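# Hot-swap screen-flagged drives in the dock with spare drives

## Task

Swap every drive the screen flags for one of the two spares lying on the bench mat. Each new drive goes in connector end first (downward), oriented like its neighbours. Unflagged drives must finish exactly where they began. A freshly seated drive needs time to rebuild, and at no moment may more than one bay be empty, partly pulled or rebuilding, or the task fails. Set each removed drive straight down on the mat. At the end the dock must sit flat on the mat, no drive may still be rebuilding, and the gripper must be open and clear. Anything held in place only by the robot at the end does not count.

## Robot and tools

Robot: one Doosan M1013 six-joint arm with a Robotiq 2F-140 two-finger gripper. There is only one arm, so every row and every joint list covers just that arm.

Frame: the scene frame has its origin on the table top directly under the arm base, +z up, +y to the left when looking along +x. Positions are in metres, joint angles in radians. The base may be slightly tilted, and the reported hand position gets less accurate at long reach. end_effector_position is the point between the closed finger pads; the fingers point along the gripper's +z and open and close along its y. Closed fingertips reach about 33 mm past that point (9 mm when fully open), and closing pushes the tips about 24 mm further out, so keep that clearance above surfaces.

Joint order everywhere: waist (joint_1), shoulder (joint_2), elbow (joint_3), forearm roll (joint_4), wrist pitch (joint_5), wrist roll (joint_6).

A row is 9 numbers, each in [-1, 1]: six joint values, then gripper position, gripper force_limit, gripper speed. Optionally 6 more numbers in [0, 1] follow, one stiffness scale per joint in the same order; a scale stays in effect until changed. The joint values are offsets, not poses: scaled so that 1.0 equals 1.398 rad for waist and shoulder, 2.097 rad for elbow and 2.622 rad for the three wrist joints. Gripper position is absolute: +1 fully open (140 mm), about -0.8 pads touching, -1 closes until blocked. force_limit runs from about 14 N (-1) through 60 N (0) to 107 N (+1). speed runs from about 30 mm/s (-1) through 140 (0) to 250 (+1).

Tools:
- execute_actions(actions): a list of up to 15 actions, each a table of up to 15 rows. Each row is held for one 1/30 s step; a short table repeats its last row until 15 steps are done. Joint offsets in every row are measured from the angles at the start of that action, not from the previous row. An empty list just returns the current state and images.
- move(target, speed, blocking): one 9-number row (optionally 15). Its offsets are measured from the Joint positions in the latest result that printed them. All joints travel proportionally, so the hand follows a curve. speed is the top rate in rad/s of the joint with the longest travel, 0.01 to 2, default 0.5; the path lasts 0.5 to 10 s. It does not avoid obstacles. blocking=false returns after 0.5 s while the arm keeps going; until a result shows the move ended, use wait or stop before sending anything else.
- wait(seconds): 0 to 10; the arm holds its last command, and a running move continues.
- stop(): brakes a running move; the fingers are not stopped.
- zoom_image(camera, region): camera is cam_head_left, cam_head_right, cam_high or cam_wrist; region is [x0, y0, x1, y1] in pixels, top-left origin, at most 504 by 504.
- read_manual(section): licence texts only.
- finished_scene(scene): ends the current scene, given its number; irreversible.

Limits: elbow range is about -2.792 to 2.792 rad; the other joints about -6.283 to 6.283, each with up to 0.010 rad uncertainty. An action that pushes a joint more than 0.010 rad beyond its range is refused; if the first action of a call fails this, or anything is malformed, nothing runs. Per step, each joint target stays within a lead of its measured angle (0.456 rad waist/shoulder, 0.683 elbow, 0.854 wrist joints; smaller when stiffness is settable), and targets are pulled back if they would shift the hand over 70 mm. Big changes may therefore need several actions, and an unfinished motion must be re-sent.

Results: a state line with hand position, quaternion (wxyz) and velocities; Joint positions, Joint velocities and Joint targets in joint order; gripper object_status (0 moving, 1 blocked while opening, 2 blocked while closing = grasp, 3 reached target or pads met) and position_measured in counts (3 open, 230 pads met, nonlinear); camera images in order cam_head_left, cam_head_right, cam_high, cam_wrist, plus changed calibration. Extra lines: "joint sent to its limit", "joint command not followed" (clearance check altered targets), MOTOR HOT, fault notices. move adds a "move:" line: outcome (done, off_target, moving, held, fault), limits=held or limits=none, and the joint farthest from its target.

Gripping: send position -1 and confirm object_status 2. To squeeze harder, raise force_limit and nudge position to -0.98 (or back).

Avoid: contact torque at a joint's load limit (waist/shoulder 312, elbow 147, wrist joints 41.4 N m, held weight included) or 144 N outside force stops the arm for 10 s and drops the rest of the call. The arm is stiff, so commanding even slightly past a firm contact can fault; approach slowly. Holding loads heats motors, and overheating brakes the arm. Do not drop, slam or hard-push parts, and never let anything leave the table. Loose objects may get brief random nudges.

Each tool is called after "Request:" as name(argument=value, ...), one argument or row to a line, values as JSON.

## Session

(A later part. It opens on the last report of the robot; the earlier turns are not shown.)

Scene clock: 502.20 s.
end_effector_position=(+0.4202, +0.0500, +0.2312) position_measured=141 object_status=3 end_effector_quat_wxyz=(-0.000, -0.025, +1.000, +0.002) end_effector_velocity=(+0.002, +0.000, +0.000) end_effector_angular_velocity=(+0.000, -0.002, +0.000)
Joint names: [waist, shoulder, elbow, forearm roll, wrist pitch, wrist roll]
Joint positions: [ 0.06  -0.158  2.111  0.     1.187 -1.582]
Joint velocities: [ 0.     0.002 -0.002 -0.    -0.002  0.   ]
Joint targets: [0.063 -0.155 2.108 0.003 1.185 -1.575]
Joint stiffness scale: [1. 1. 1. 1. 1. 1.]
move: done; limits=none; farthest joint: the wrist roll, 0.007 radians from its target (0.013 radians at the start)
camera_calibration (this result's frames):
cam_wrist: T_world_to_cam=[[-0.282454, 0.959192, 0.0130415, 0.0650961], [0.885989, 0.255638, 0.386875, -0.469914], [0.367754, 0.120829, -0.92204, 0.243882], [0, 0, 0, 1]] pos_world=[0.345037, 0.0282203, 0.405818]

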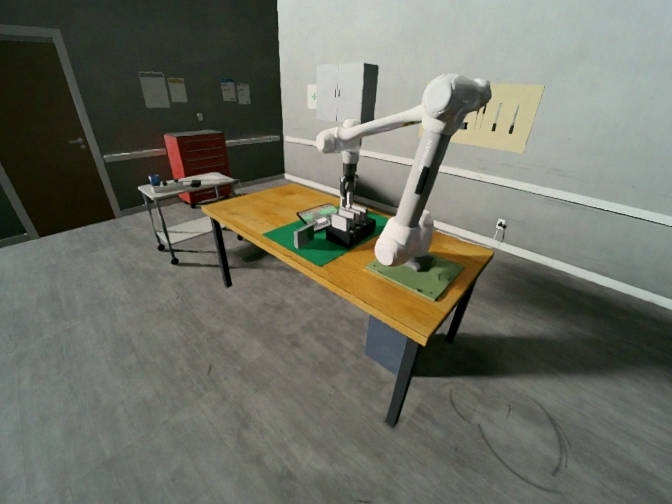

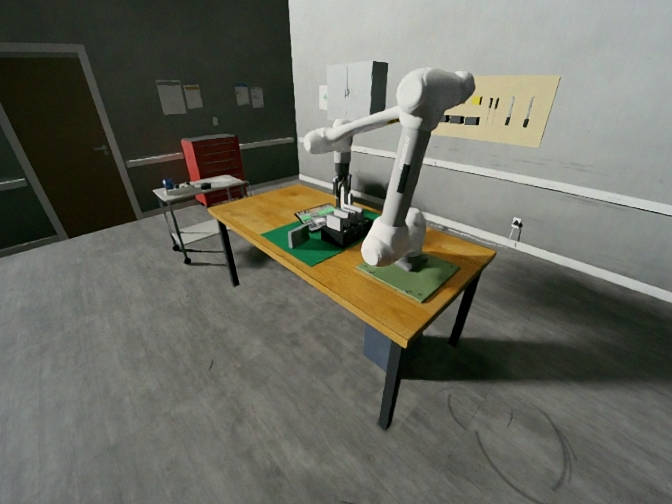

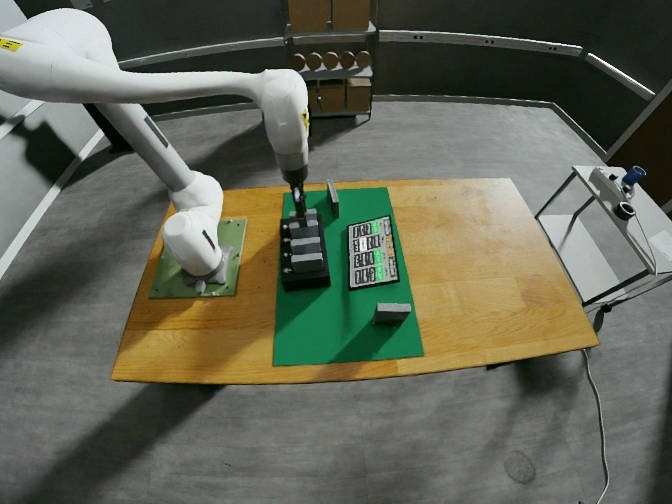

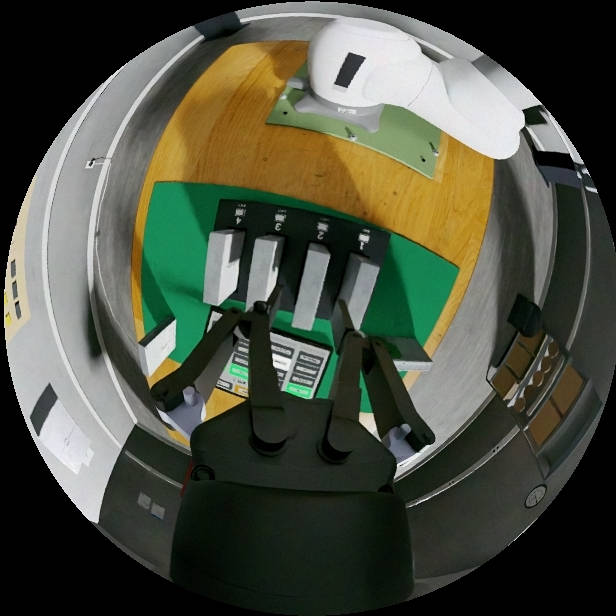

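Request:
move(
  target=[0.002,0.0527,0.0511,0.001,-0.0664,0.0027,-0.25,0.3,0.8],
  speed=0.2,
)

Request:
move(
  target=[0.002,0.0027,0.0018,0.001,-0.001,0.0027,-1,0.3,0],
  speed=0.2,
)

Scene clock: 512.63 s.
end_effector_position=(+0.4184, +0.0502, +0.1500) position_measured=160 object_status=3 end_effector_quat_wxyz=(-0.001, -0.025, +1.000, +0.002) end_effector_velocity=(+0.001, +0.000, -0.000) end_effector_angular_velocity=(+0.000, -0.003, -0.001)
Joint names: [waist, shoulder, elbow, forearm roll, wrist pitch, wrist roll]
Joint positions: [ 0.06  -0.089  2.215  0.     1.016 -1.582]
Joint velocities: [ 0.    -0.     0.     0.    -0.003  0.001]
Joint targets: [0.062 -0.085 2.218 0.003 1.013 -1.575]
Joint stiffness scale: [1. 1. 1. 1. 1. 1.]
move: done; limits=none; farthest joint: the wrist roll, 0.007 radians from its target (0.007 radians at the start)
camera_calibration (this result's frames):
cam_wrist: T_world_to_cam=[[-0.28222, 0.959254, 0.0135367, 0.0653153], [0.886875, 0.255493, 0.384935, -0.437071], [0.365792, 0.120642, -0.922844, 0.170552], [0, 0, 0, 1]] pos_world=[0.343674, 0.0284391, 0.324753]

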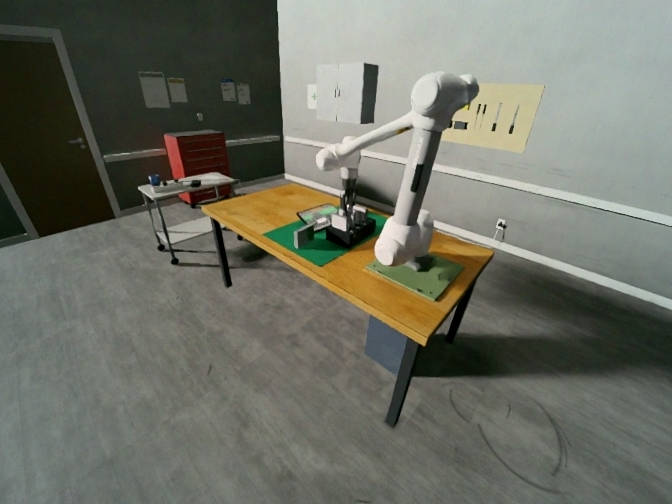

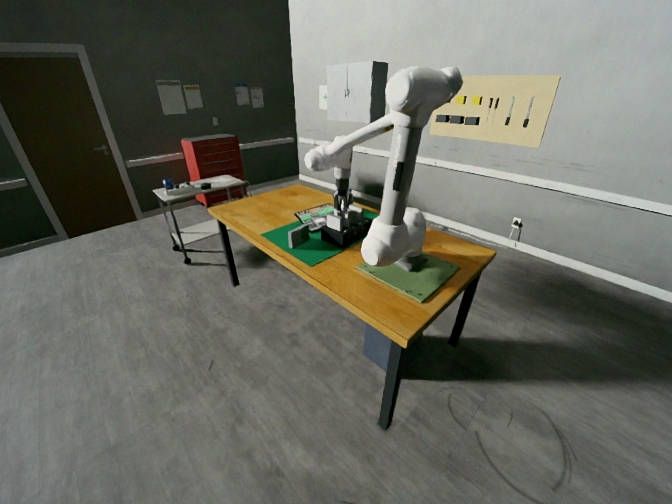

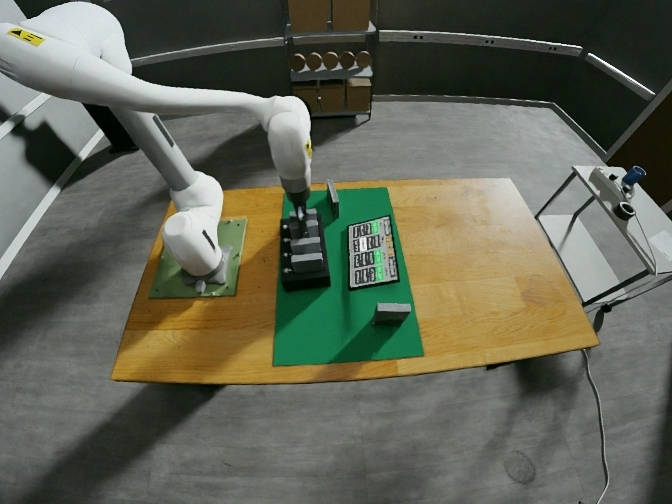

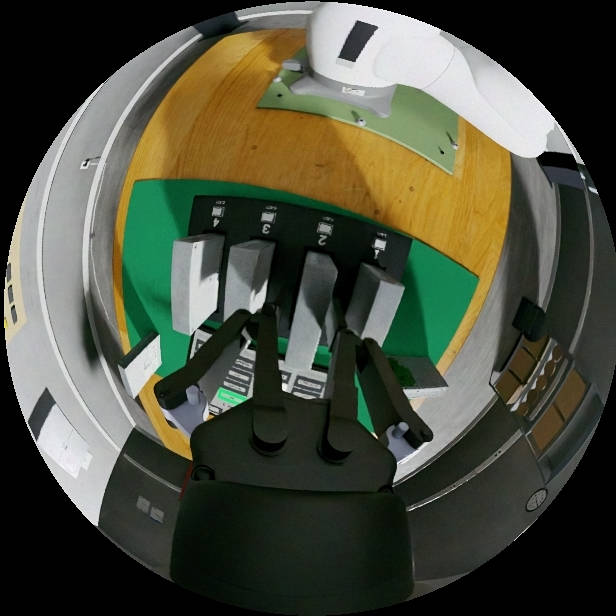

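Scene clock: 513.33 s.
end_effector_position=(+0.4185, +0.0502, +0.1500) position_measured=195 object_status=2 end_effector_quat_wxyz=(-0.001, -0.025, +1.000, +0.002) end_effector_velocity=(+0.000, +0.000, +0.001) end_effector_angular_velocity=(+0.000, -0.001, -0.001)
Joint names: [waist, shoulder, elbow, forearm roll, wrist pitch, wrist roll]
Joint positions: [ 0.06  -0.089  2.215  0.001  1.016 -1.582]
Joint velocities: [ 0.    -0.001 -0.     0.    -0.     0.001]
Joint targets: [0.062 -0.085 2.219 0.003 1.013 -1.575]
Joint stiffness scale: [1. 1. 1. 1. 1. 1.]
move: done; limits=none; farthest joint: the wrist roll, 0.007 radians from its target (0.007 radians at the start)
camera_calibration (this result's frames):
cam_wrist: T_world_to_cam=[[-0.28213, 0.95928, 0.0135543, 0.0652677], [0.886845, 0.255386, 0.385076, -0.437119], [0.365934, 0.120662, -0.922785, 0.17046], [0, 0, 0, 1]] pos_world=[0.343693, 0.0284558, 0.324738]

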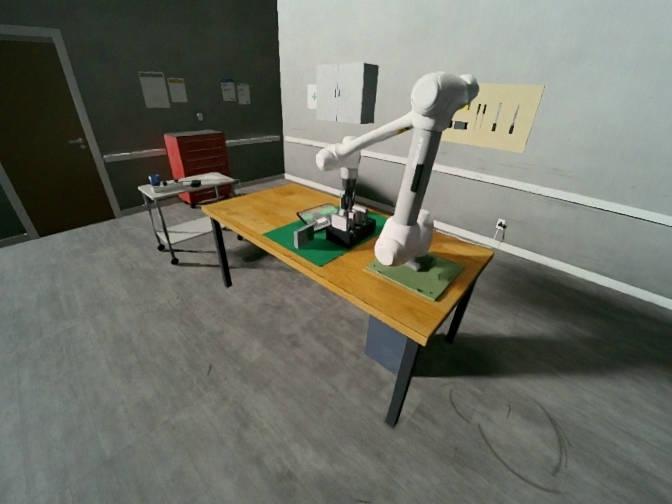

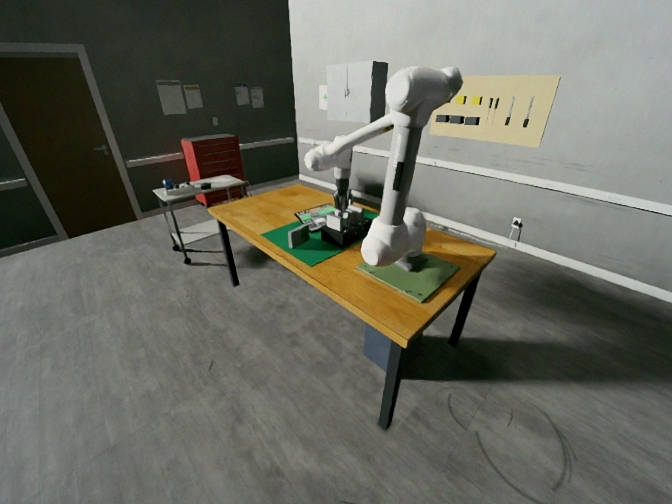

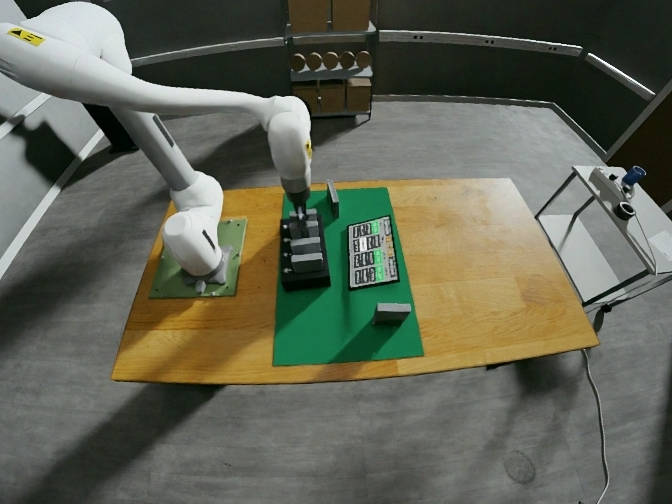

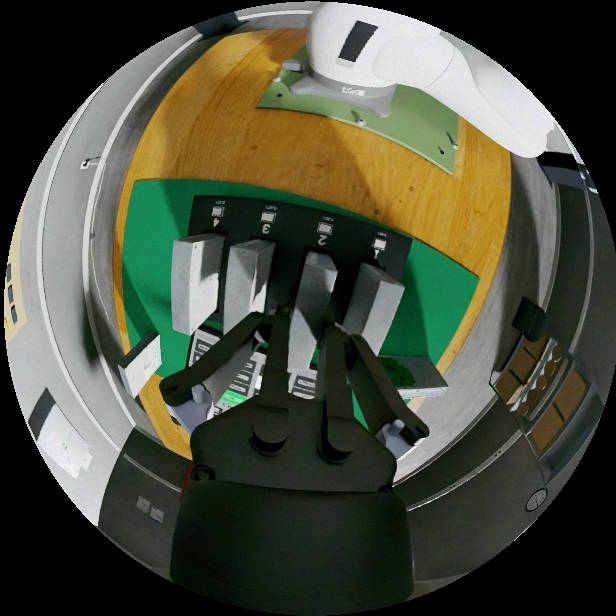

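Request:
move(
  target=[0.002,-0.0526,-0.0501,0.001,0.0664,0.0027,-1,0.3,0],
  speed=0.15,
)

Request:
move(
  target=[0.002,-0.0368,-0.0639,0.001,0.0692,0.0027,-1,0.3,0],
  speed=0.35,
)

Request:
move(
  target=[0.2237,0.3708,-0.2433,0.001,-0.0039,0.0027,-1,0.3,0],
  speed=0.5,
)

Scene clock: 538.67 s.
end_effector_position=(+0.4191, +0.0500, +0.2301) position_measured=195 object_status=2 end_effector_quat_wxyz=(-0.001, -0.024, +1.000, +0.002) end_effector_velocity=(+0.000, +0.000, +0.000) end_effector_angular_velocity=(+0.000, +0.001, -0.000)
Joint names: [waist, shoulder, elbow, forearm roll, wrist pitch, wrist roll]
Joint positions: [ 0.06  -0.158  2.113  0.001  1.187 -1.582]
Joint velocities: [ 0.     0.001 -0.001  0.     0.002  0.   ]
Joint targets: [0.062 -0.162 2.110 0.003 1.190 -1.575]
Joint stiffness scale: [1. 1. 1. 1. 1. 1.]
move: done; limits=none; farthest joint: the wrist roll, 0.007 radians from its target (0.007 radians at the start)
camera_calibration (this result's frames):
cam_wrist: T_world_to_cam=[[-0.282013, 0.959314, 0.0136153, 0.0644801], [0.886901, 0.255261, 0.385029, -0.468455], [0.365888, 0.120659, -0.922804, 0.244183], [0, 0, 0, 1]] pos_world=[0.344314, 0.028259, 0.404824]

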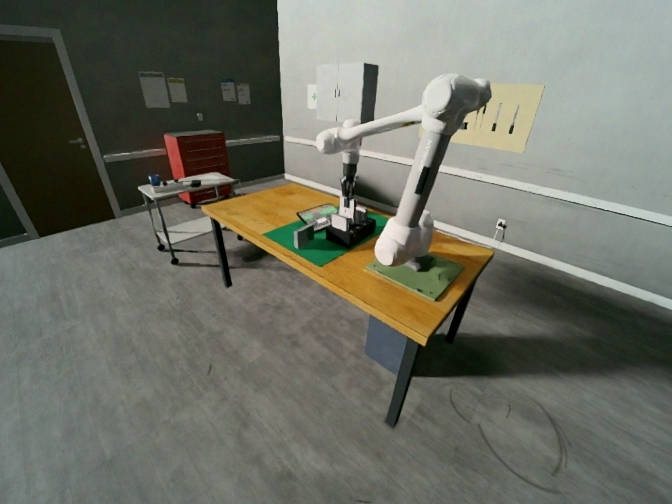

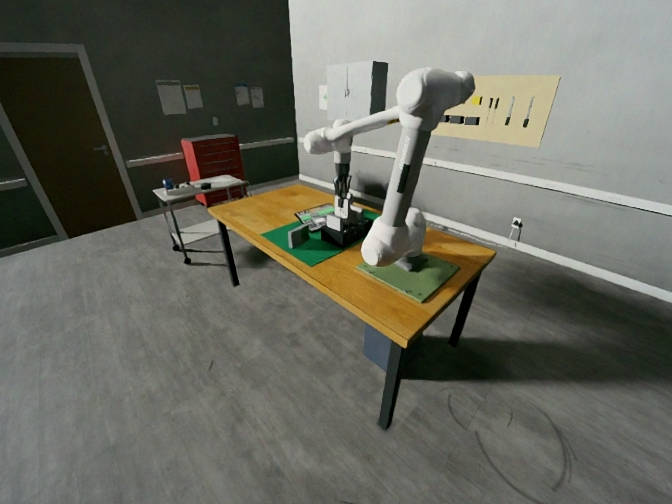

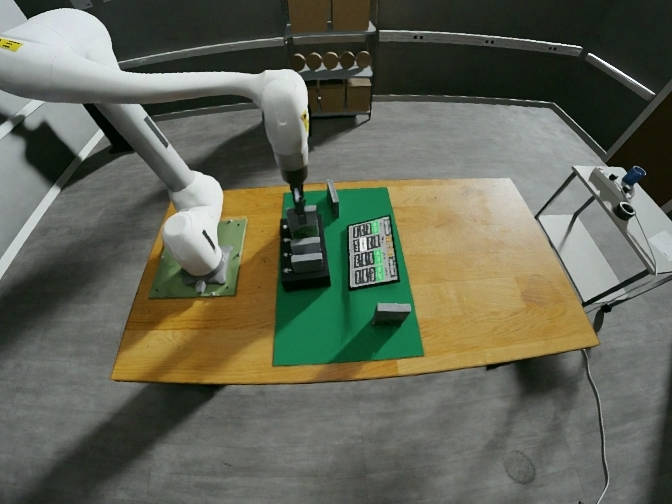

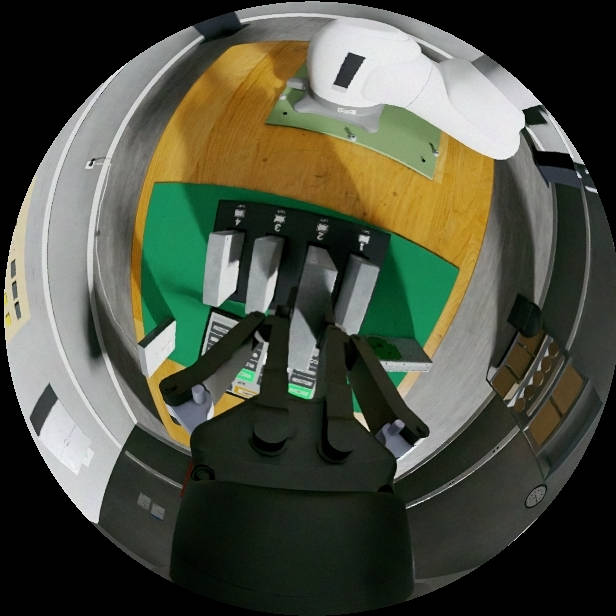

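Scene clock: 539.73 s.
end_effector_position=(+0.4190, +0.0498, +0.3201) position_measured=195 object_status=2 end_effector_quat_wxyz=(-0.002, -0.024, +1.000, +0.002) end_effector_velocity=(+0.000, -0.000, +0.001) end_effector_angular_velocity=(-0.000, +0.001, -0.000)
Joint names: [waist, shoulder, elbow, forearm roll, wrist pitch, wrist roll]
Joint positions: [ 0.06  -0.206  1.983  0.001  1.366 -1.582]
Joint velocities: [-0.     0.    -0.002  0.     0.002  0.   ]
Joint targets: [0.062 -0.210 1.979 0.003 1.369 -1.575]
Joint stiffness scale: [1. 1. 1. 1. 1. 1.]
move: done; limits=none; farthest joint: the wrist roll, 0.007 radians from its target (0.007 radians at the start)
camera_calibration (this result's frames):
cam_wrist: T_world_to_cam=[[-0.281899, 0.959345, 0.0137938, 0.063361], [0.887132, 0.25515, 0.384573, -0.502881], [0.365418, 0.120648, -0.922992, 0.327535], [0, 0, 0, 1]] pos_world=[0.344296, 0.0280087, 0.494832]

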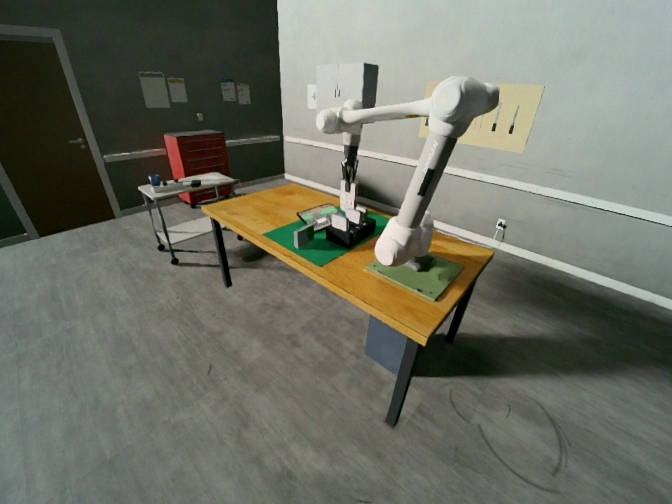

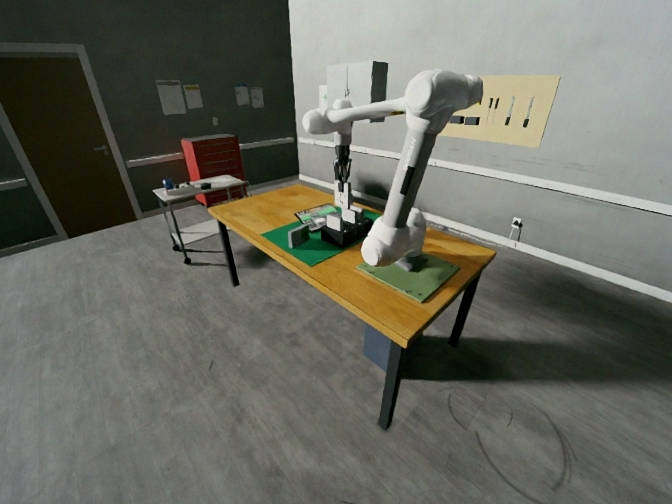

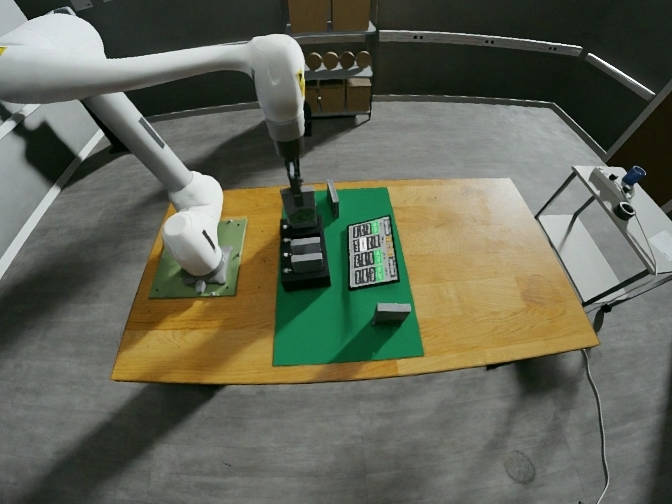

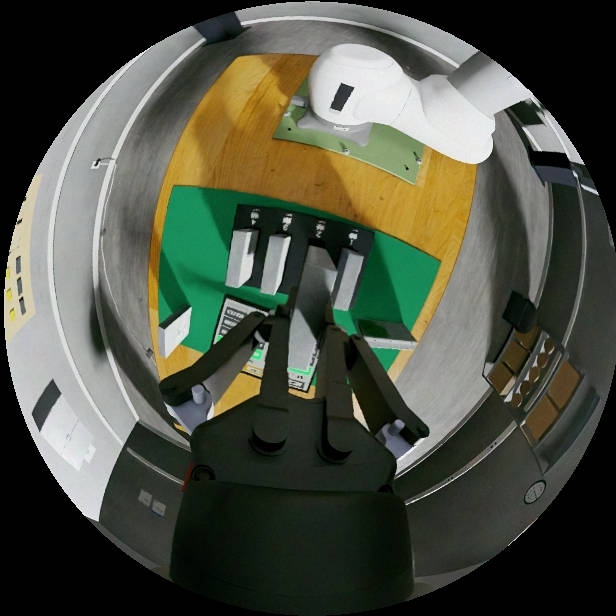

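Scene clock: 541.37 s.
end_effector_position=(+0.6793, +0.2822, +0.2997) position_measured=195 object_status=2 end_effector_quat_wxyz=(-0.001, -0.178, +0.984, +0.003) end_effector_velocity=(+0.001, +0.001, -0.000) end_effector_angular_velocity=(+0.000, +0.000, +0.001)
Joint names: [waist, shoulder, elbow, forearm roll, wrist pitch, wrist roll]
Joint positions: [ 0.369  0.309  1.476  0.003  1.358 -1.581]
Joint velocities: [ 0.001  0.001 -0.002  0.     0.     0.   ]
Joint targets: [0.372 0.312 1.472 0.003 1.356 -1.575]
Joint stiffness scale: [1. 1. 1. 1. 1. 1.]
move: done; limits=none; farthest joint: the wrist roll, 0.007 radians from its target (0.007 radians at the start)
camera_calibration (this result's frames):
cam_wrist: T_world_to_cam=[[-0.55971, 0.828541, 0.0156496, 0.139132], [0.767529, 0.511189, 0.386763, -0.776958], [0.312449, 0.228487, -0.922046, 0.190867], [0, 0, 0, 1]] pos_world=[0.614575, 0.238285, 0.474309]

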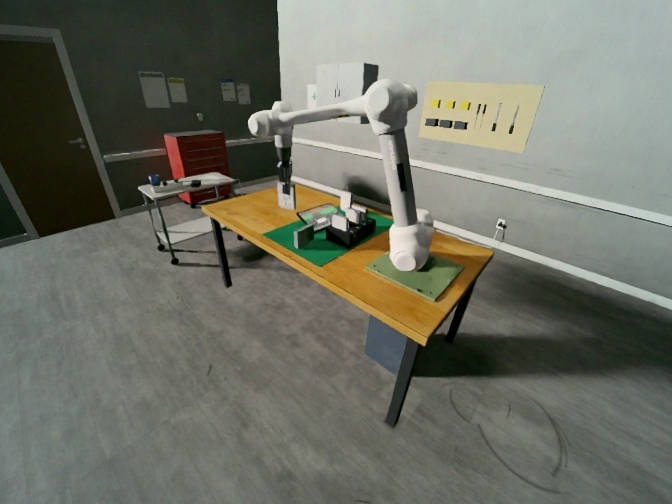

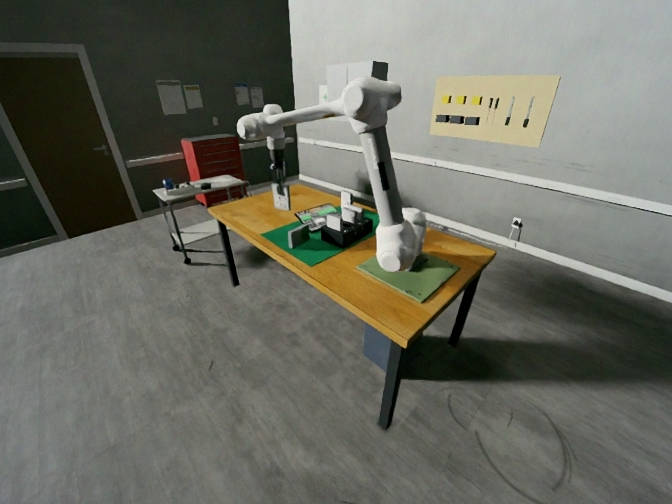

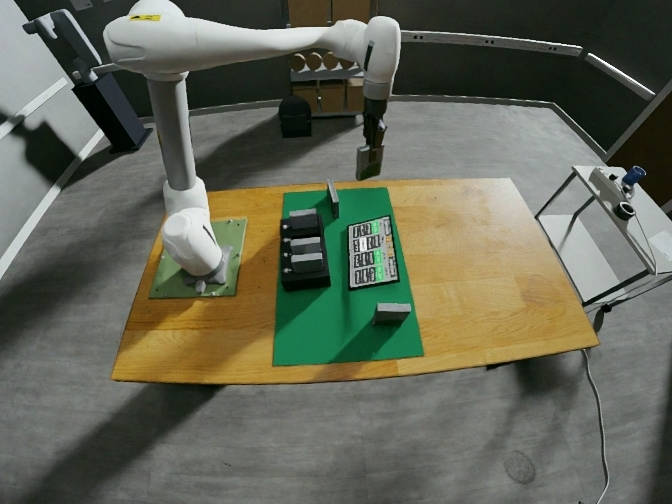

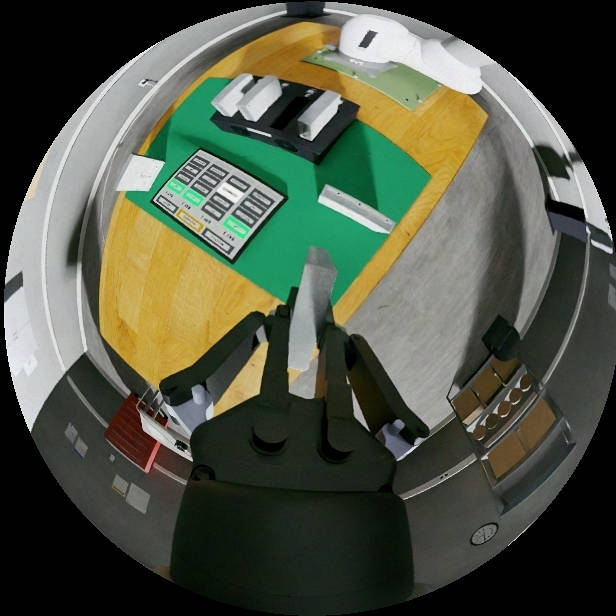

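Request:
move(
  target=[0.002,0.0625,0.0858,-0.0023,-0.1006,0.002,-1,0.3,0],
  speed=0.3,
)

Request:
zoom_image(
  camera="cam_high",
  region=[290, 140, 430, 250],
)

Scene clock: 549.63 s.
end_effector_position=(+0.6794, +0.2818, +0.1452) position_measured=195 object_status=2 end_effector_quat_wxyz=(-0.000, -0.178, +0.984, +0.001) end_effector_velocity=(+0.001, +0.000, -0.000) end_effector_angular_velocity=(+0.001, -0.001, -0.000)
Joint names: [waist, shoulder, elbow, forearm roll, wrist pitch, wrist roll]
Joint positions: [ 0.369  0.392  1.653 -0.     1.096 -1.581]
Joint velocities: [-0.     0.    -0.     0.    -0.002  0.   ]
Joint targets: [0.371 0.396 1.656 -0.004 1.094 -1.576]
Joint stiffness scale: [1. 1. 1. 1. 1. 1.]
move: done; limits=none; farthest joint: the wrist roll, 0.006 radians from its target (0.006 radians at the start)
camera_calibration (this result's frames):
cam_wrist: T_world_to_cam=[[-0.560392, 0.828131, 0.012655, 0.142915], [0.766412, 0.512714, 0.386958, -0.716782], [0.313964, 0.226547, -0.92201, 0.0479959], [0, 0, 0, 1]] pos_world=[0.61437, 0.238279, 0.319809]

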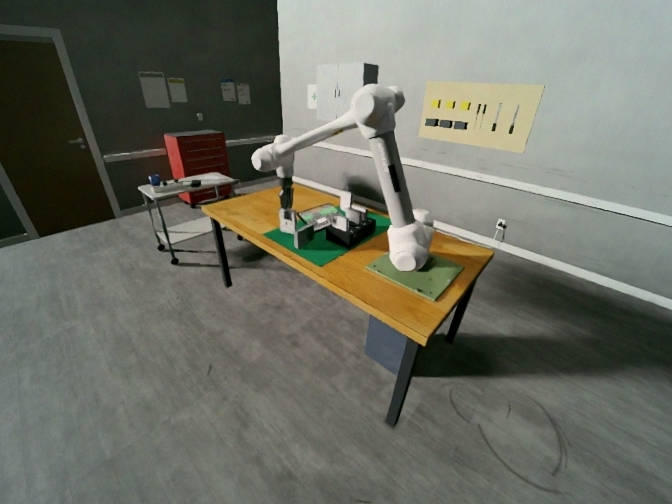

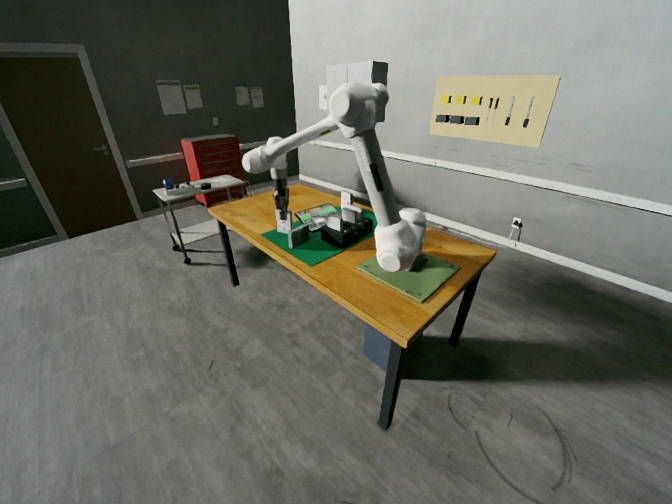

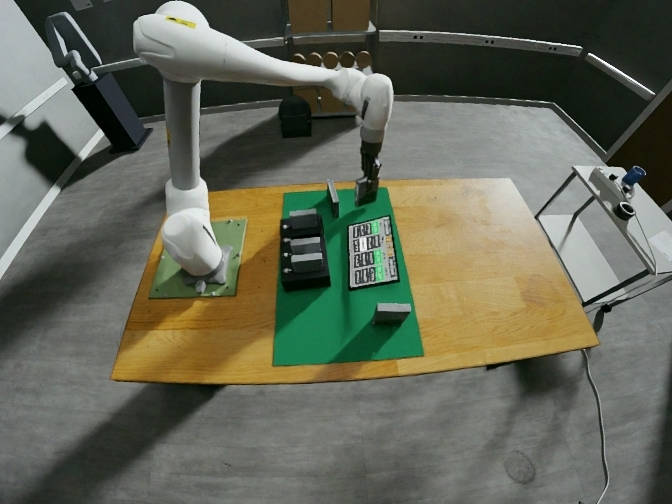

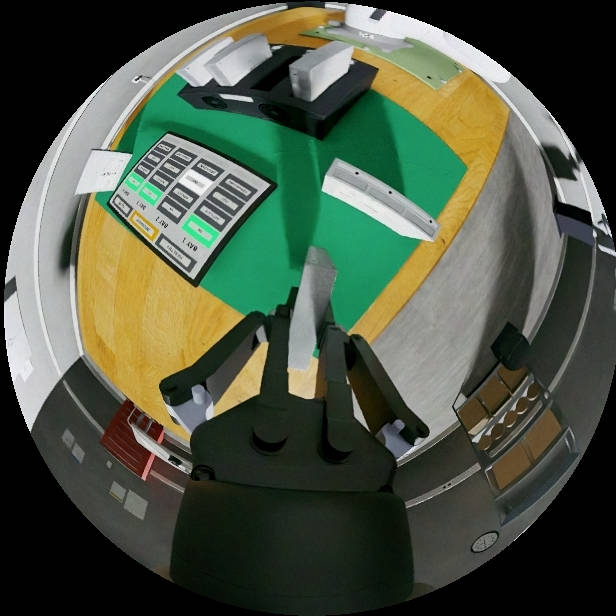

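Region (290, 140, 430, 250) of cam_high's 672x504 image, scaled by 3.600, with more detail than that image has; it fills the top 396 rows of this view, and the rest is white.

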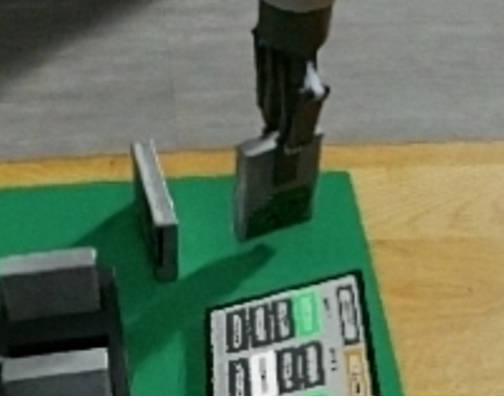

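Request:
move(
  target=[0.002,0.0027,0.0015,-0.0015,-0.001,-0.45,-1,0.3,0],
  speed=0.9,
)

Request:
move(
  target=[0.002,0.024,0.017,-0.0015,-0.0135,-0.0027,-1,0.3,0,1,0.3,0.3,1,1,1],
  speed=0.04,
)

Request:
zoom_image(
  camera="cam_high",
  region=[290, 140, 430, 250],
)

Scene clock: 561.43 s.
end_effector_position=(+0.6796, +0.2817, +0.1452) position_measured=195 object_status=2 end_effector_quat_wxyz=(-0.000, +0.693, -0.721, -0.001) end_effector_velocity=(+0.000, +0.000, -0.000) end_effector_angular_velocity=(-0.000, +0.000, +0.002)
Joint names: [waist, shoulder, elbow, forearm roll, wrist pitch, wrist roll]
Joint positions: [ 0.369  0.392  1.653 -0.001  1.096 -2.754]
Joint velocities: [-0.     0.001 -0.    -0.    -0.    -0.002]
Joint targets: [0.371 0.396 1.656 -0.004 1.094 -2.761]
Joint stiffness scale: [1. 1. 1. 1. 1. 1.]
move: done; limits=none; farthest joint: the wrist roll, 0.007 radians from its target (1.179 radians at the start)
camera_calibration (this result's frames):
cam_wrist: T_world_to_cam=[[-0.980611, -0.195707, 0.0100707, 0.717453], [-0.176457, 0.904173, 0.389017, -0.186685], [-0.0852392, 0.379697, -0.921175, 0.275958], [0, 0, 0, 1]] pos_world=[0.694122, 0.204426, 0.319604]

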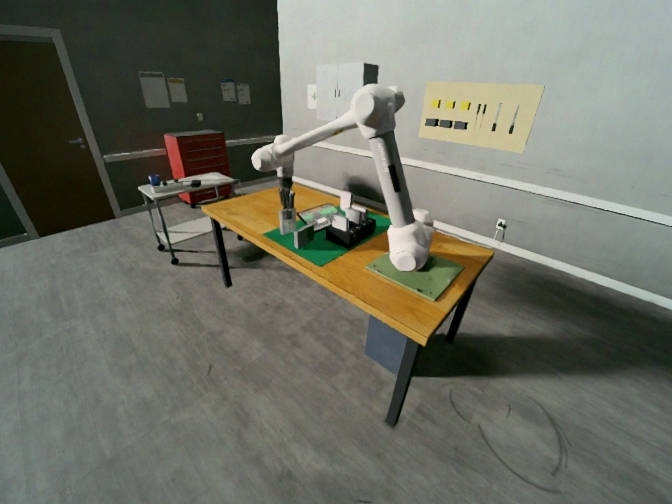

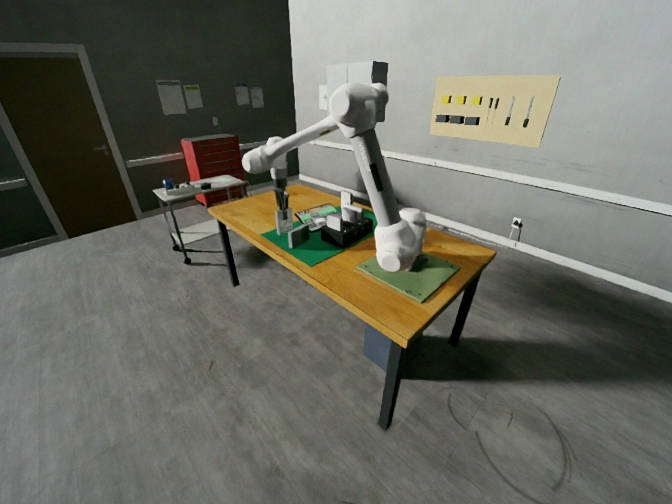

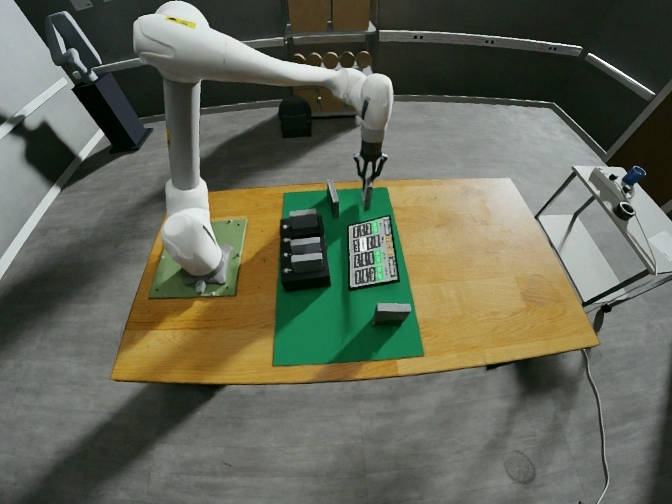

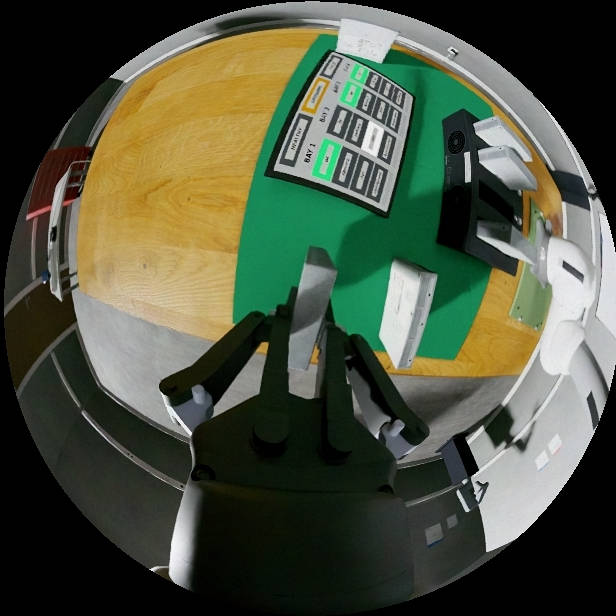

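Scene clock: 562.53 s.
end_effector_position=(+0.6781, +0.2812, +0.1260) position_measured=195 object_status=2 end_effector_quat_wxyz=(+0.002, +0.693, -0.721, -0.002) end_effector_velocity=(+0.001, +0.000, +0.001) end_effector_angular_velocity=(+0.000, -0.001, +0.000)
Joint names: [waist, shoulder, elbow, forearm roll, wrist pitch, wrist roll]
Joint positions: [ 0.369  0.407  1.67  -0.001  1.068 -2.754]
Joint velocities: [ 0.    -0.    -0.001  0.     0.    -0.   ]
Joint targets: [0.371 0.426 1.688 -0.005 1.060 -2.761]
Joint stiffness scale: [1.  0.3 0.3 1.  1.  1. ]
move: off_target; limits=none; farthest joint: the shoulder, 0.019 radians from its target (0.033 radians at the start)
camera_calibration (this result's frames):
cam_wrist: T_world_to_cam=[[-0.980525, -0.195868, 0.0143422, 0.715544], [-0.175045, 0.904723, 0.388374, -0.180075], [-0.089046, 0.3783, -0.92139, 0.261314], [0, 0, 0, 1]] pos_world=[0.693356, 0.204215, 0.300446]

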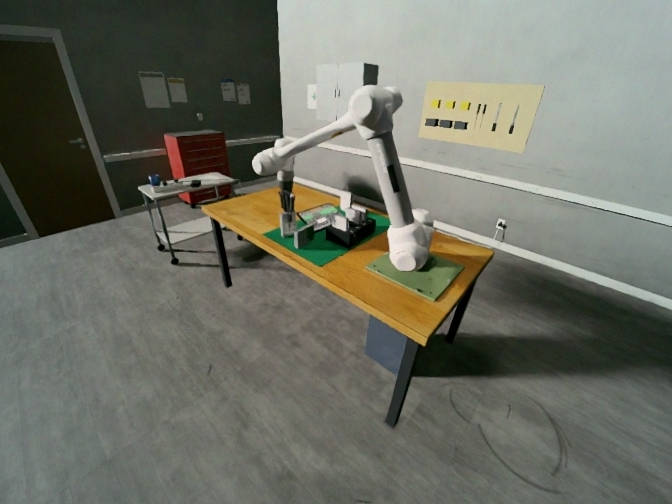

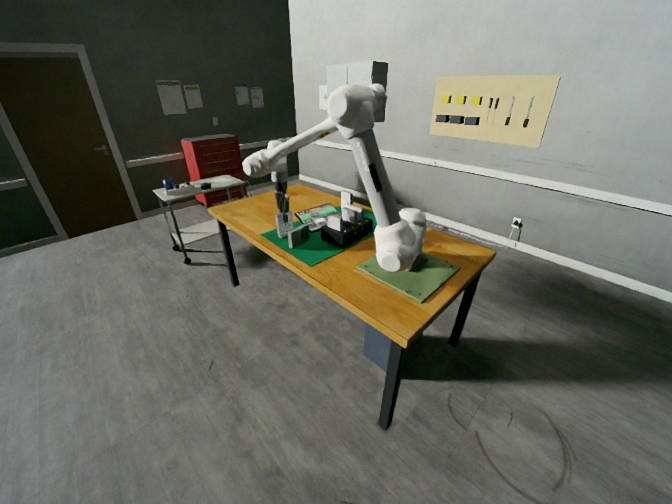

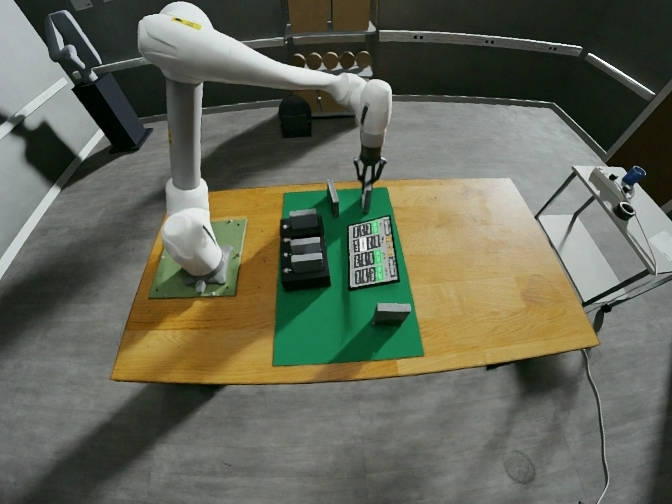

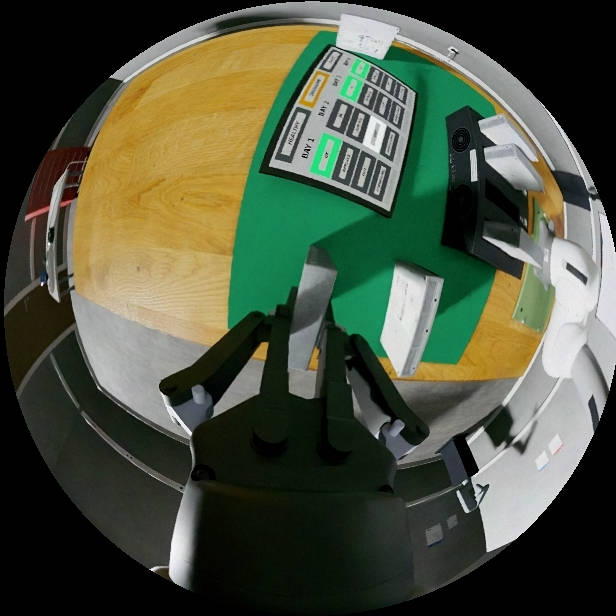

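Region (290, 140, 430, 250) of cam_high's 672x504 image, scaled by 3.600, with more detail than that image has; it fills the top 396 rows of this view, and the rest is white.

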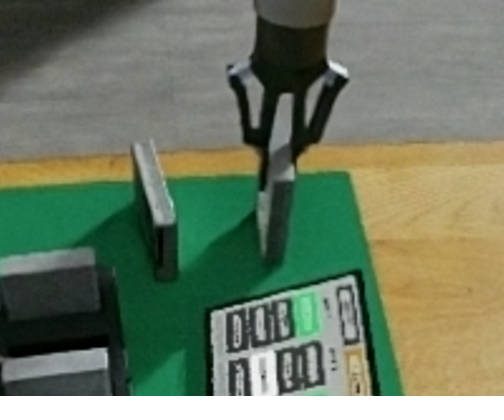

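Request:
move(
  target=[0,0,0,0,0,0,-0.1,0,0,1,0.6,0.6,1,1,1],
  speed=0.1,
)

Request:
zoom_image(
  camera="cam_wrist",
  region=[340, 230, 500, 390],
)

Scene clock: 570.57 s.
end_effector_position=(+0.6786, +0.2814, +0.1270) position_measured=141 object_status=3 end_effector_quat_wxyz=(+0.001, +0.693, -0.721, -0.002) end_effector_velocity=(+0.000, +0.000, -0.000) end_effector_angular_velocity=(-0.000, +0.000, +0.000)
Joint names: [waist, shoulder, elbow, forearm roll, wrist pitch, wrist roll]
Joint positions: [ 0.369  0.406  1.669 -0.001  1.068 -2.754]
Joint velocities: [ 0.     0.001 -0.001 -0.     0.     0.   ]
Joint targets: [0.369 0.407 1.670 -0.001 1.068 -2.754]
Joint stiffness scale: [1.  0.6 0.6 1.  1.  1. ]
move: done; limits=none; farthest joint: the shoulder, 0.001 radians from its target (0.000 radians at the start)
camera_calibration (this result's frames):
cam_wrist: T_world_to_cam=[[-0.980534, -0.195929, 0.0128236, 0.71625], [-0.175656, 0.904511, 0.388593, -0.180092], [-0.0877357, 0.378776, -0.92132, 0.261193], [0, 0, 0, 1]] pos_world=[0.69359, 0.204295, 0.30144]

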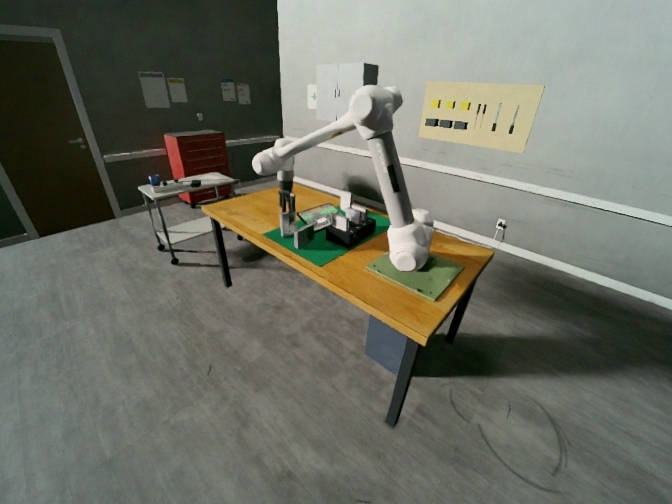

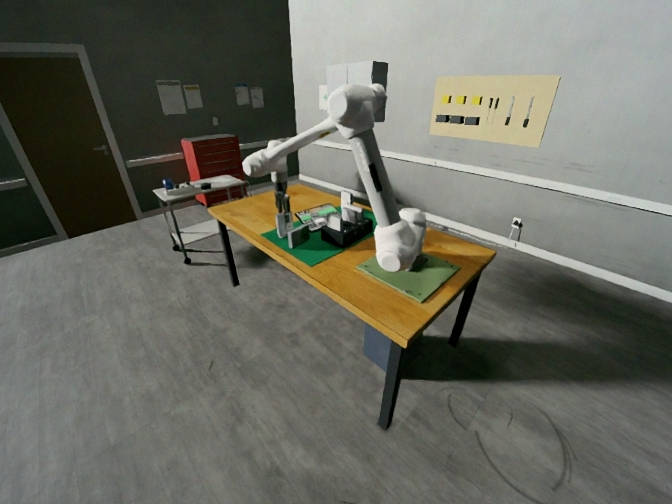

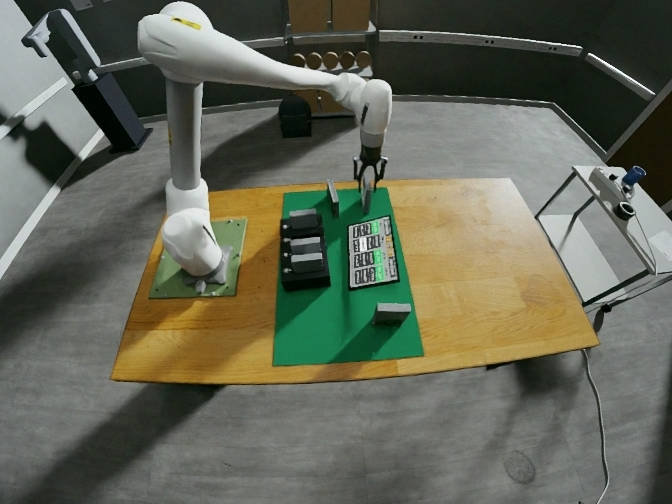

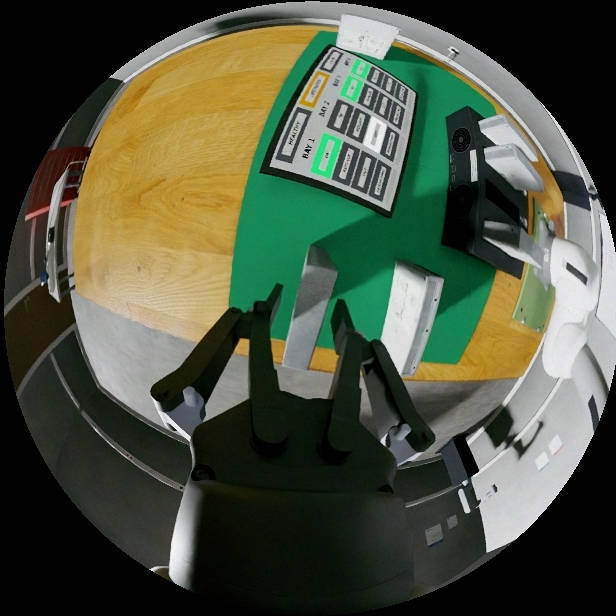

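Region (340, 230, 500, 390) of cam_wrist's 616x616 image, scaled by 3.150, with more detail than that image has.

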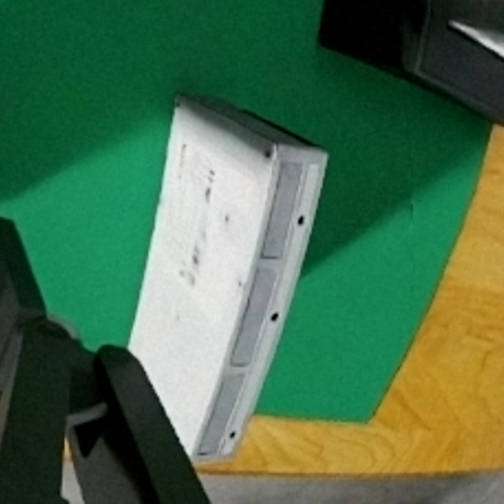

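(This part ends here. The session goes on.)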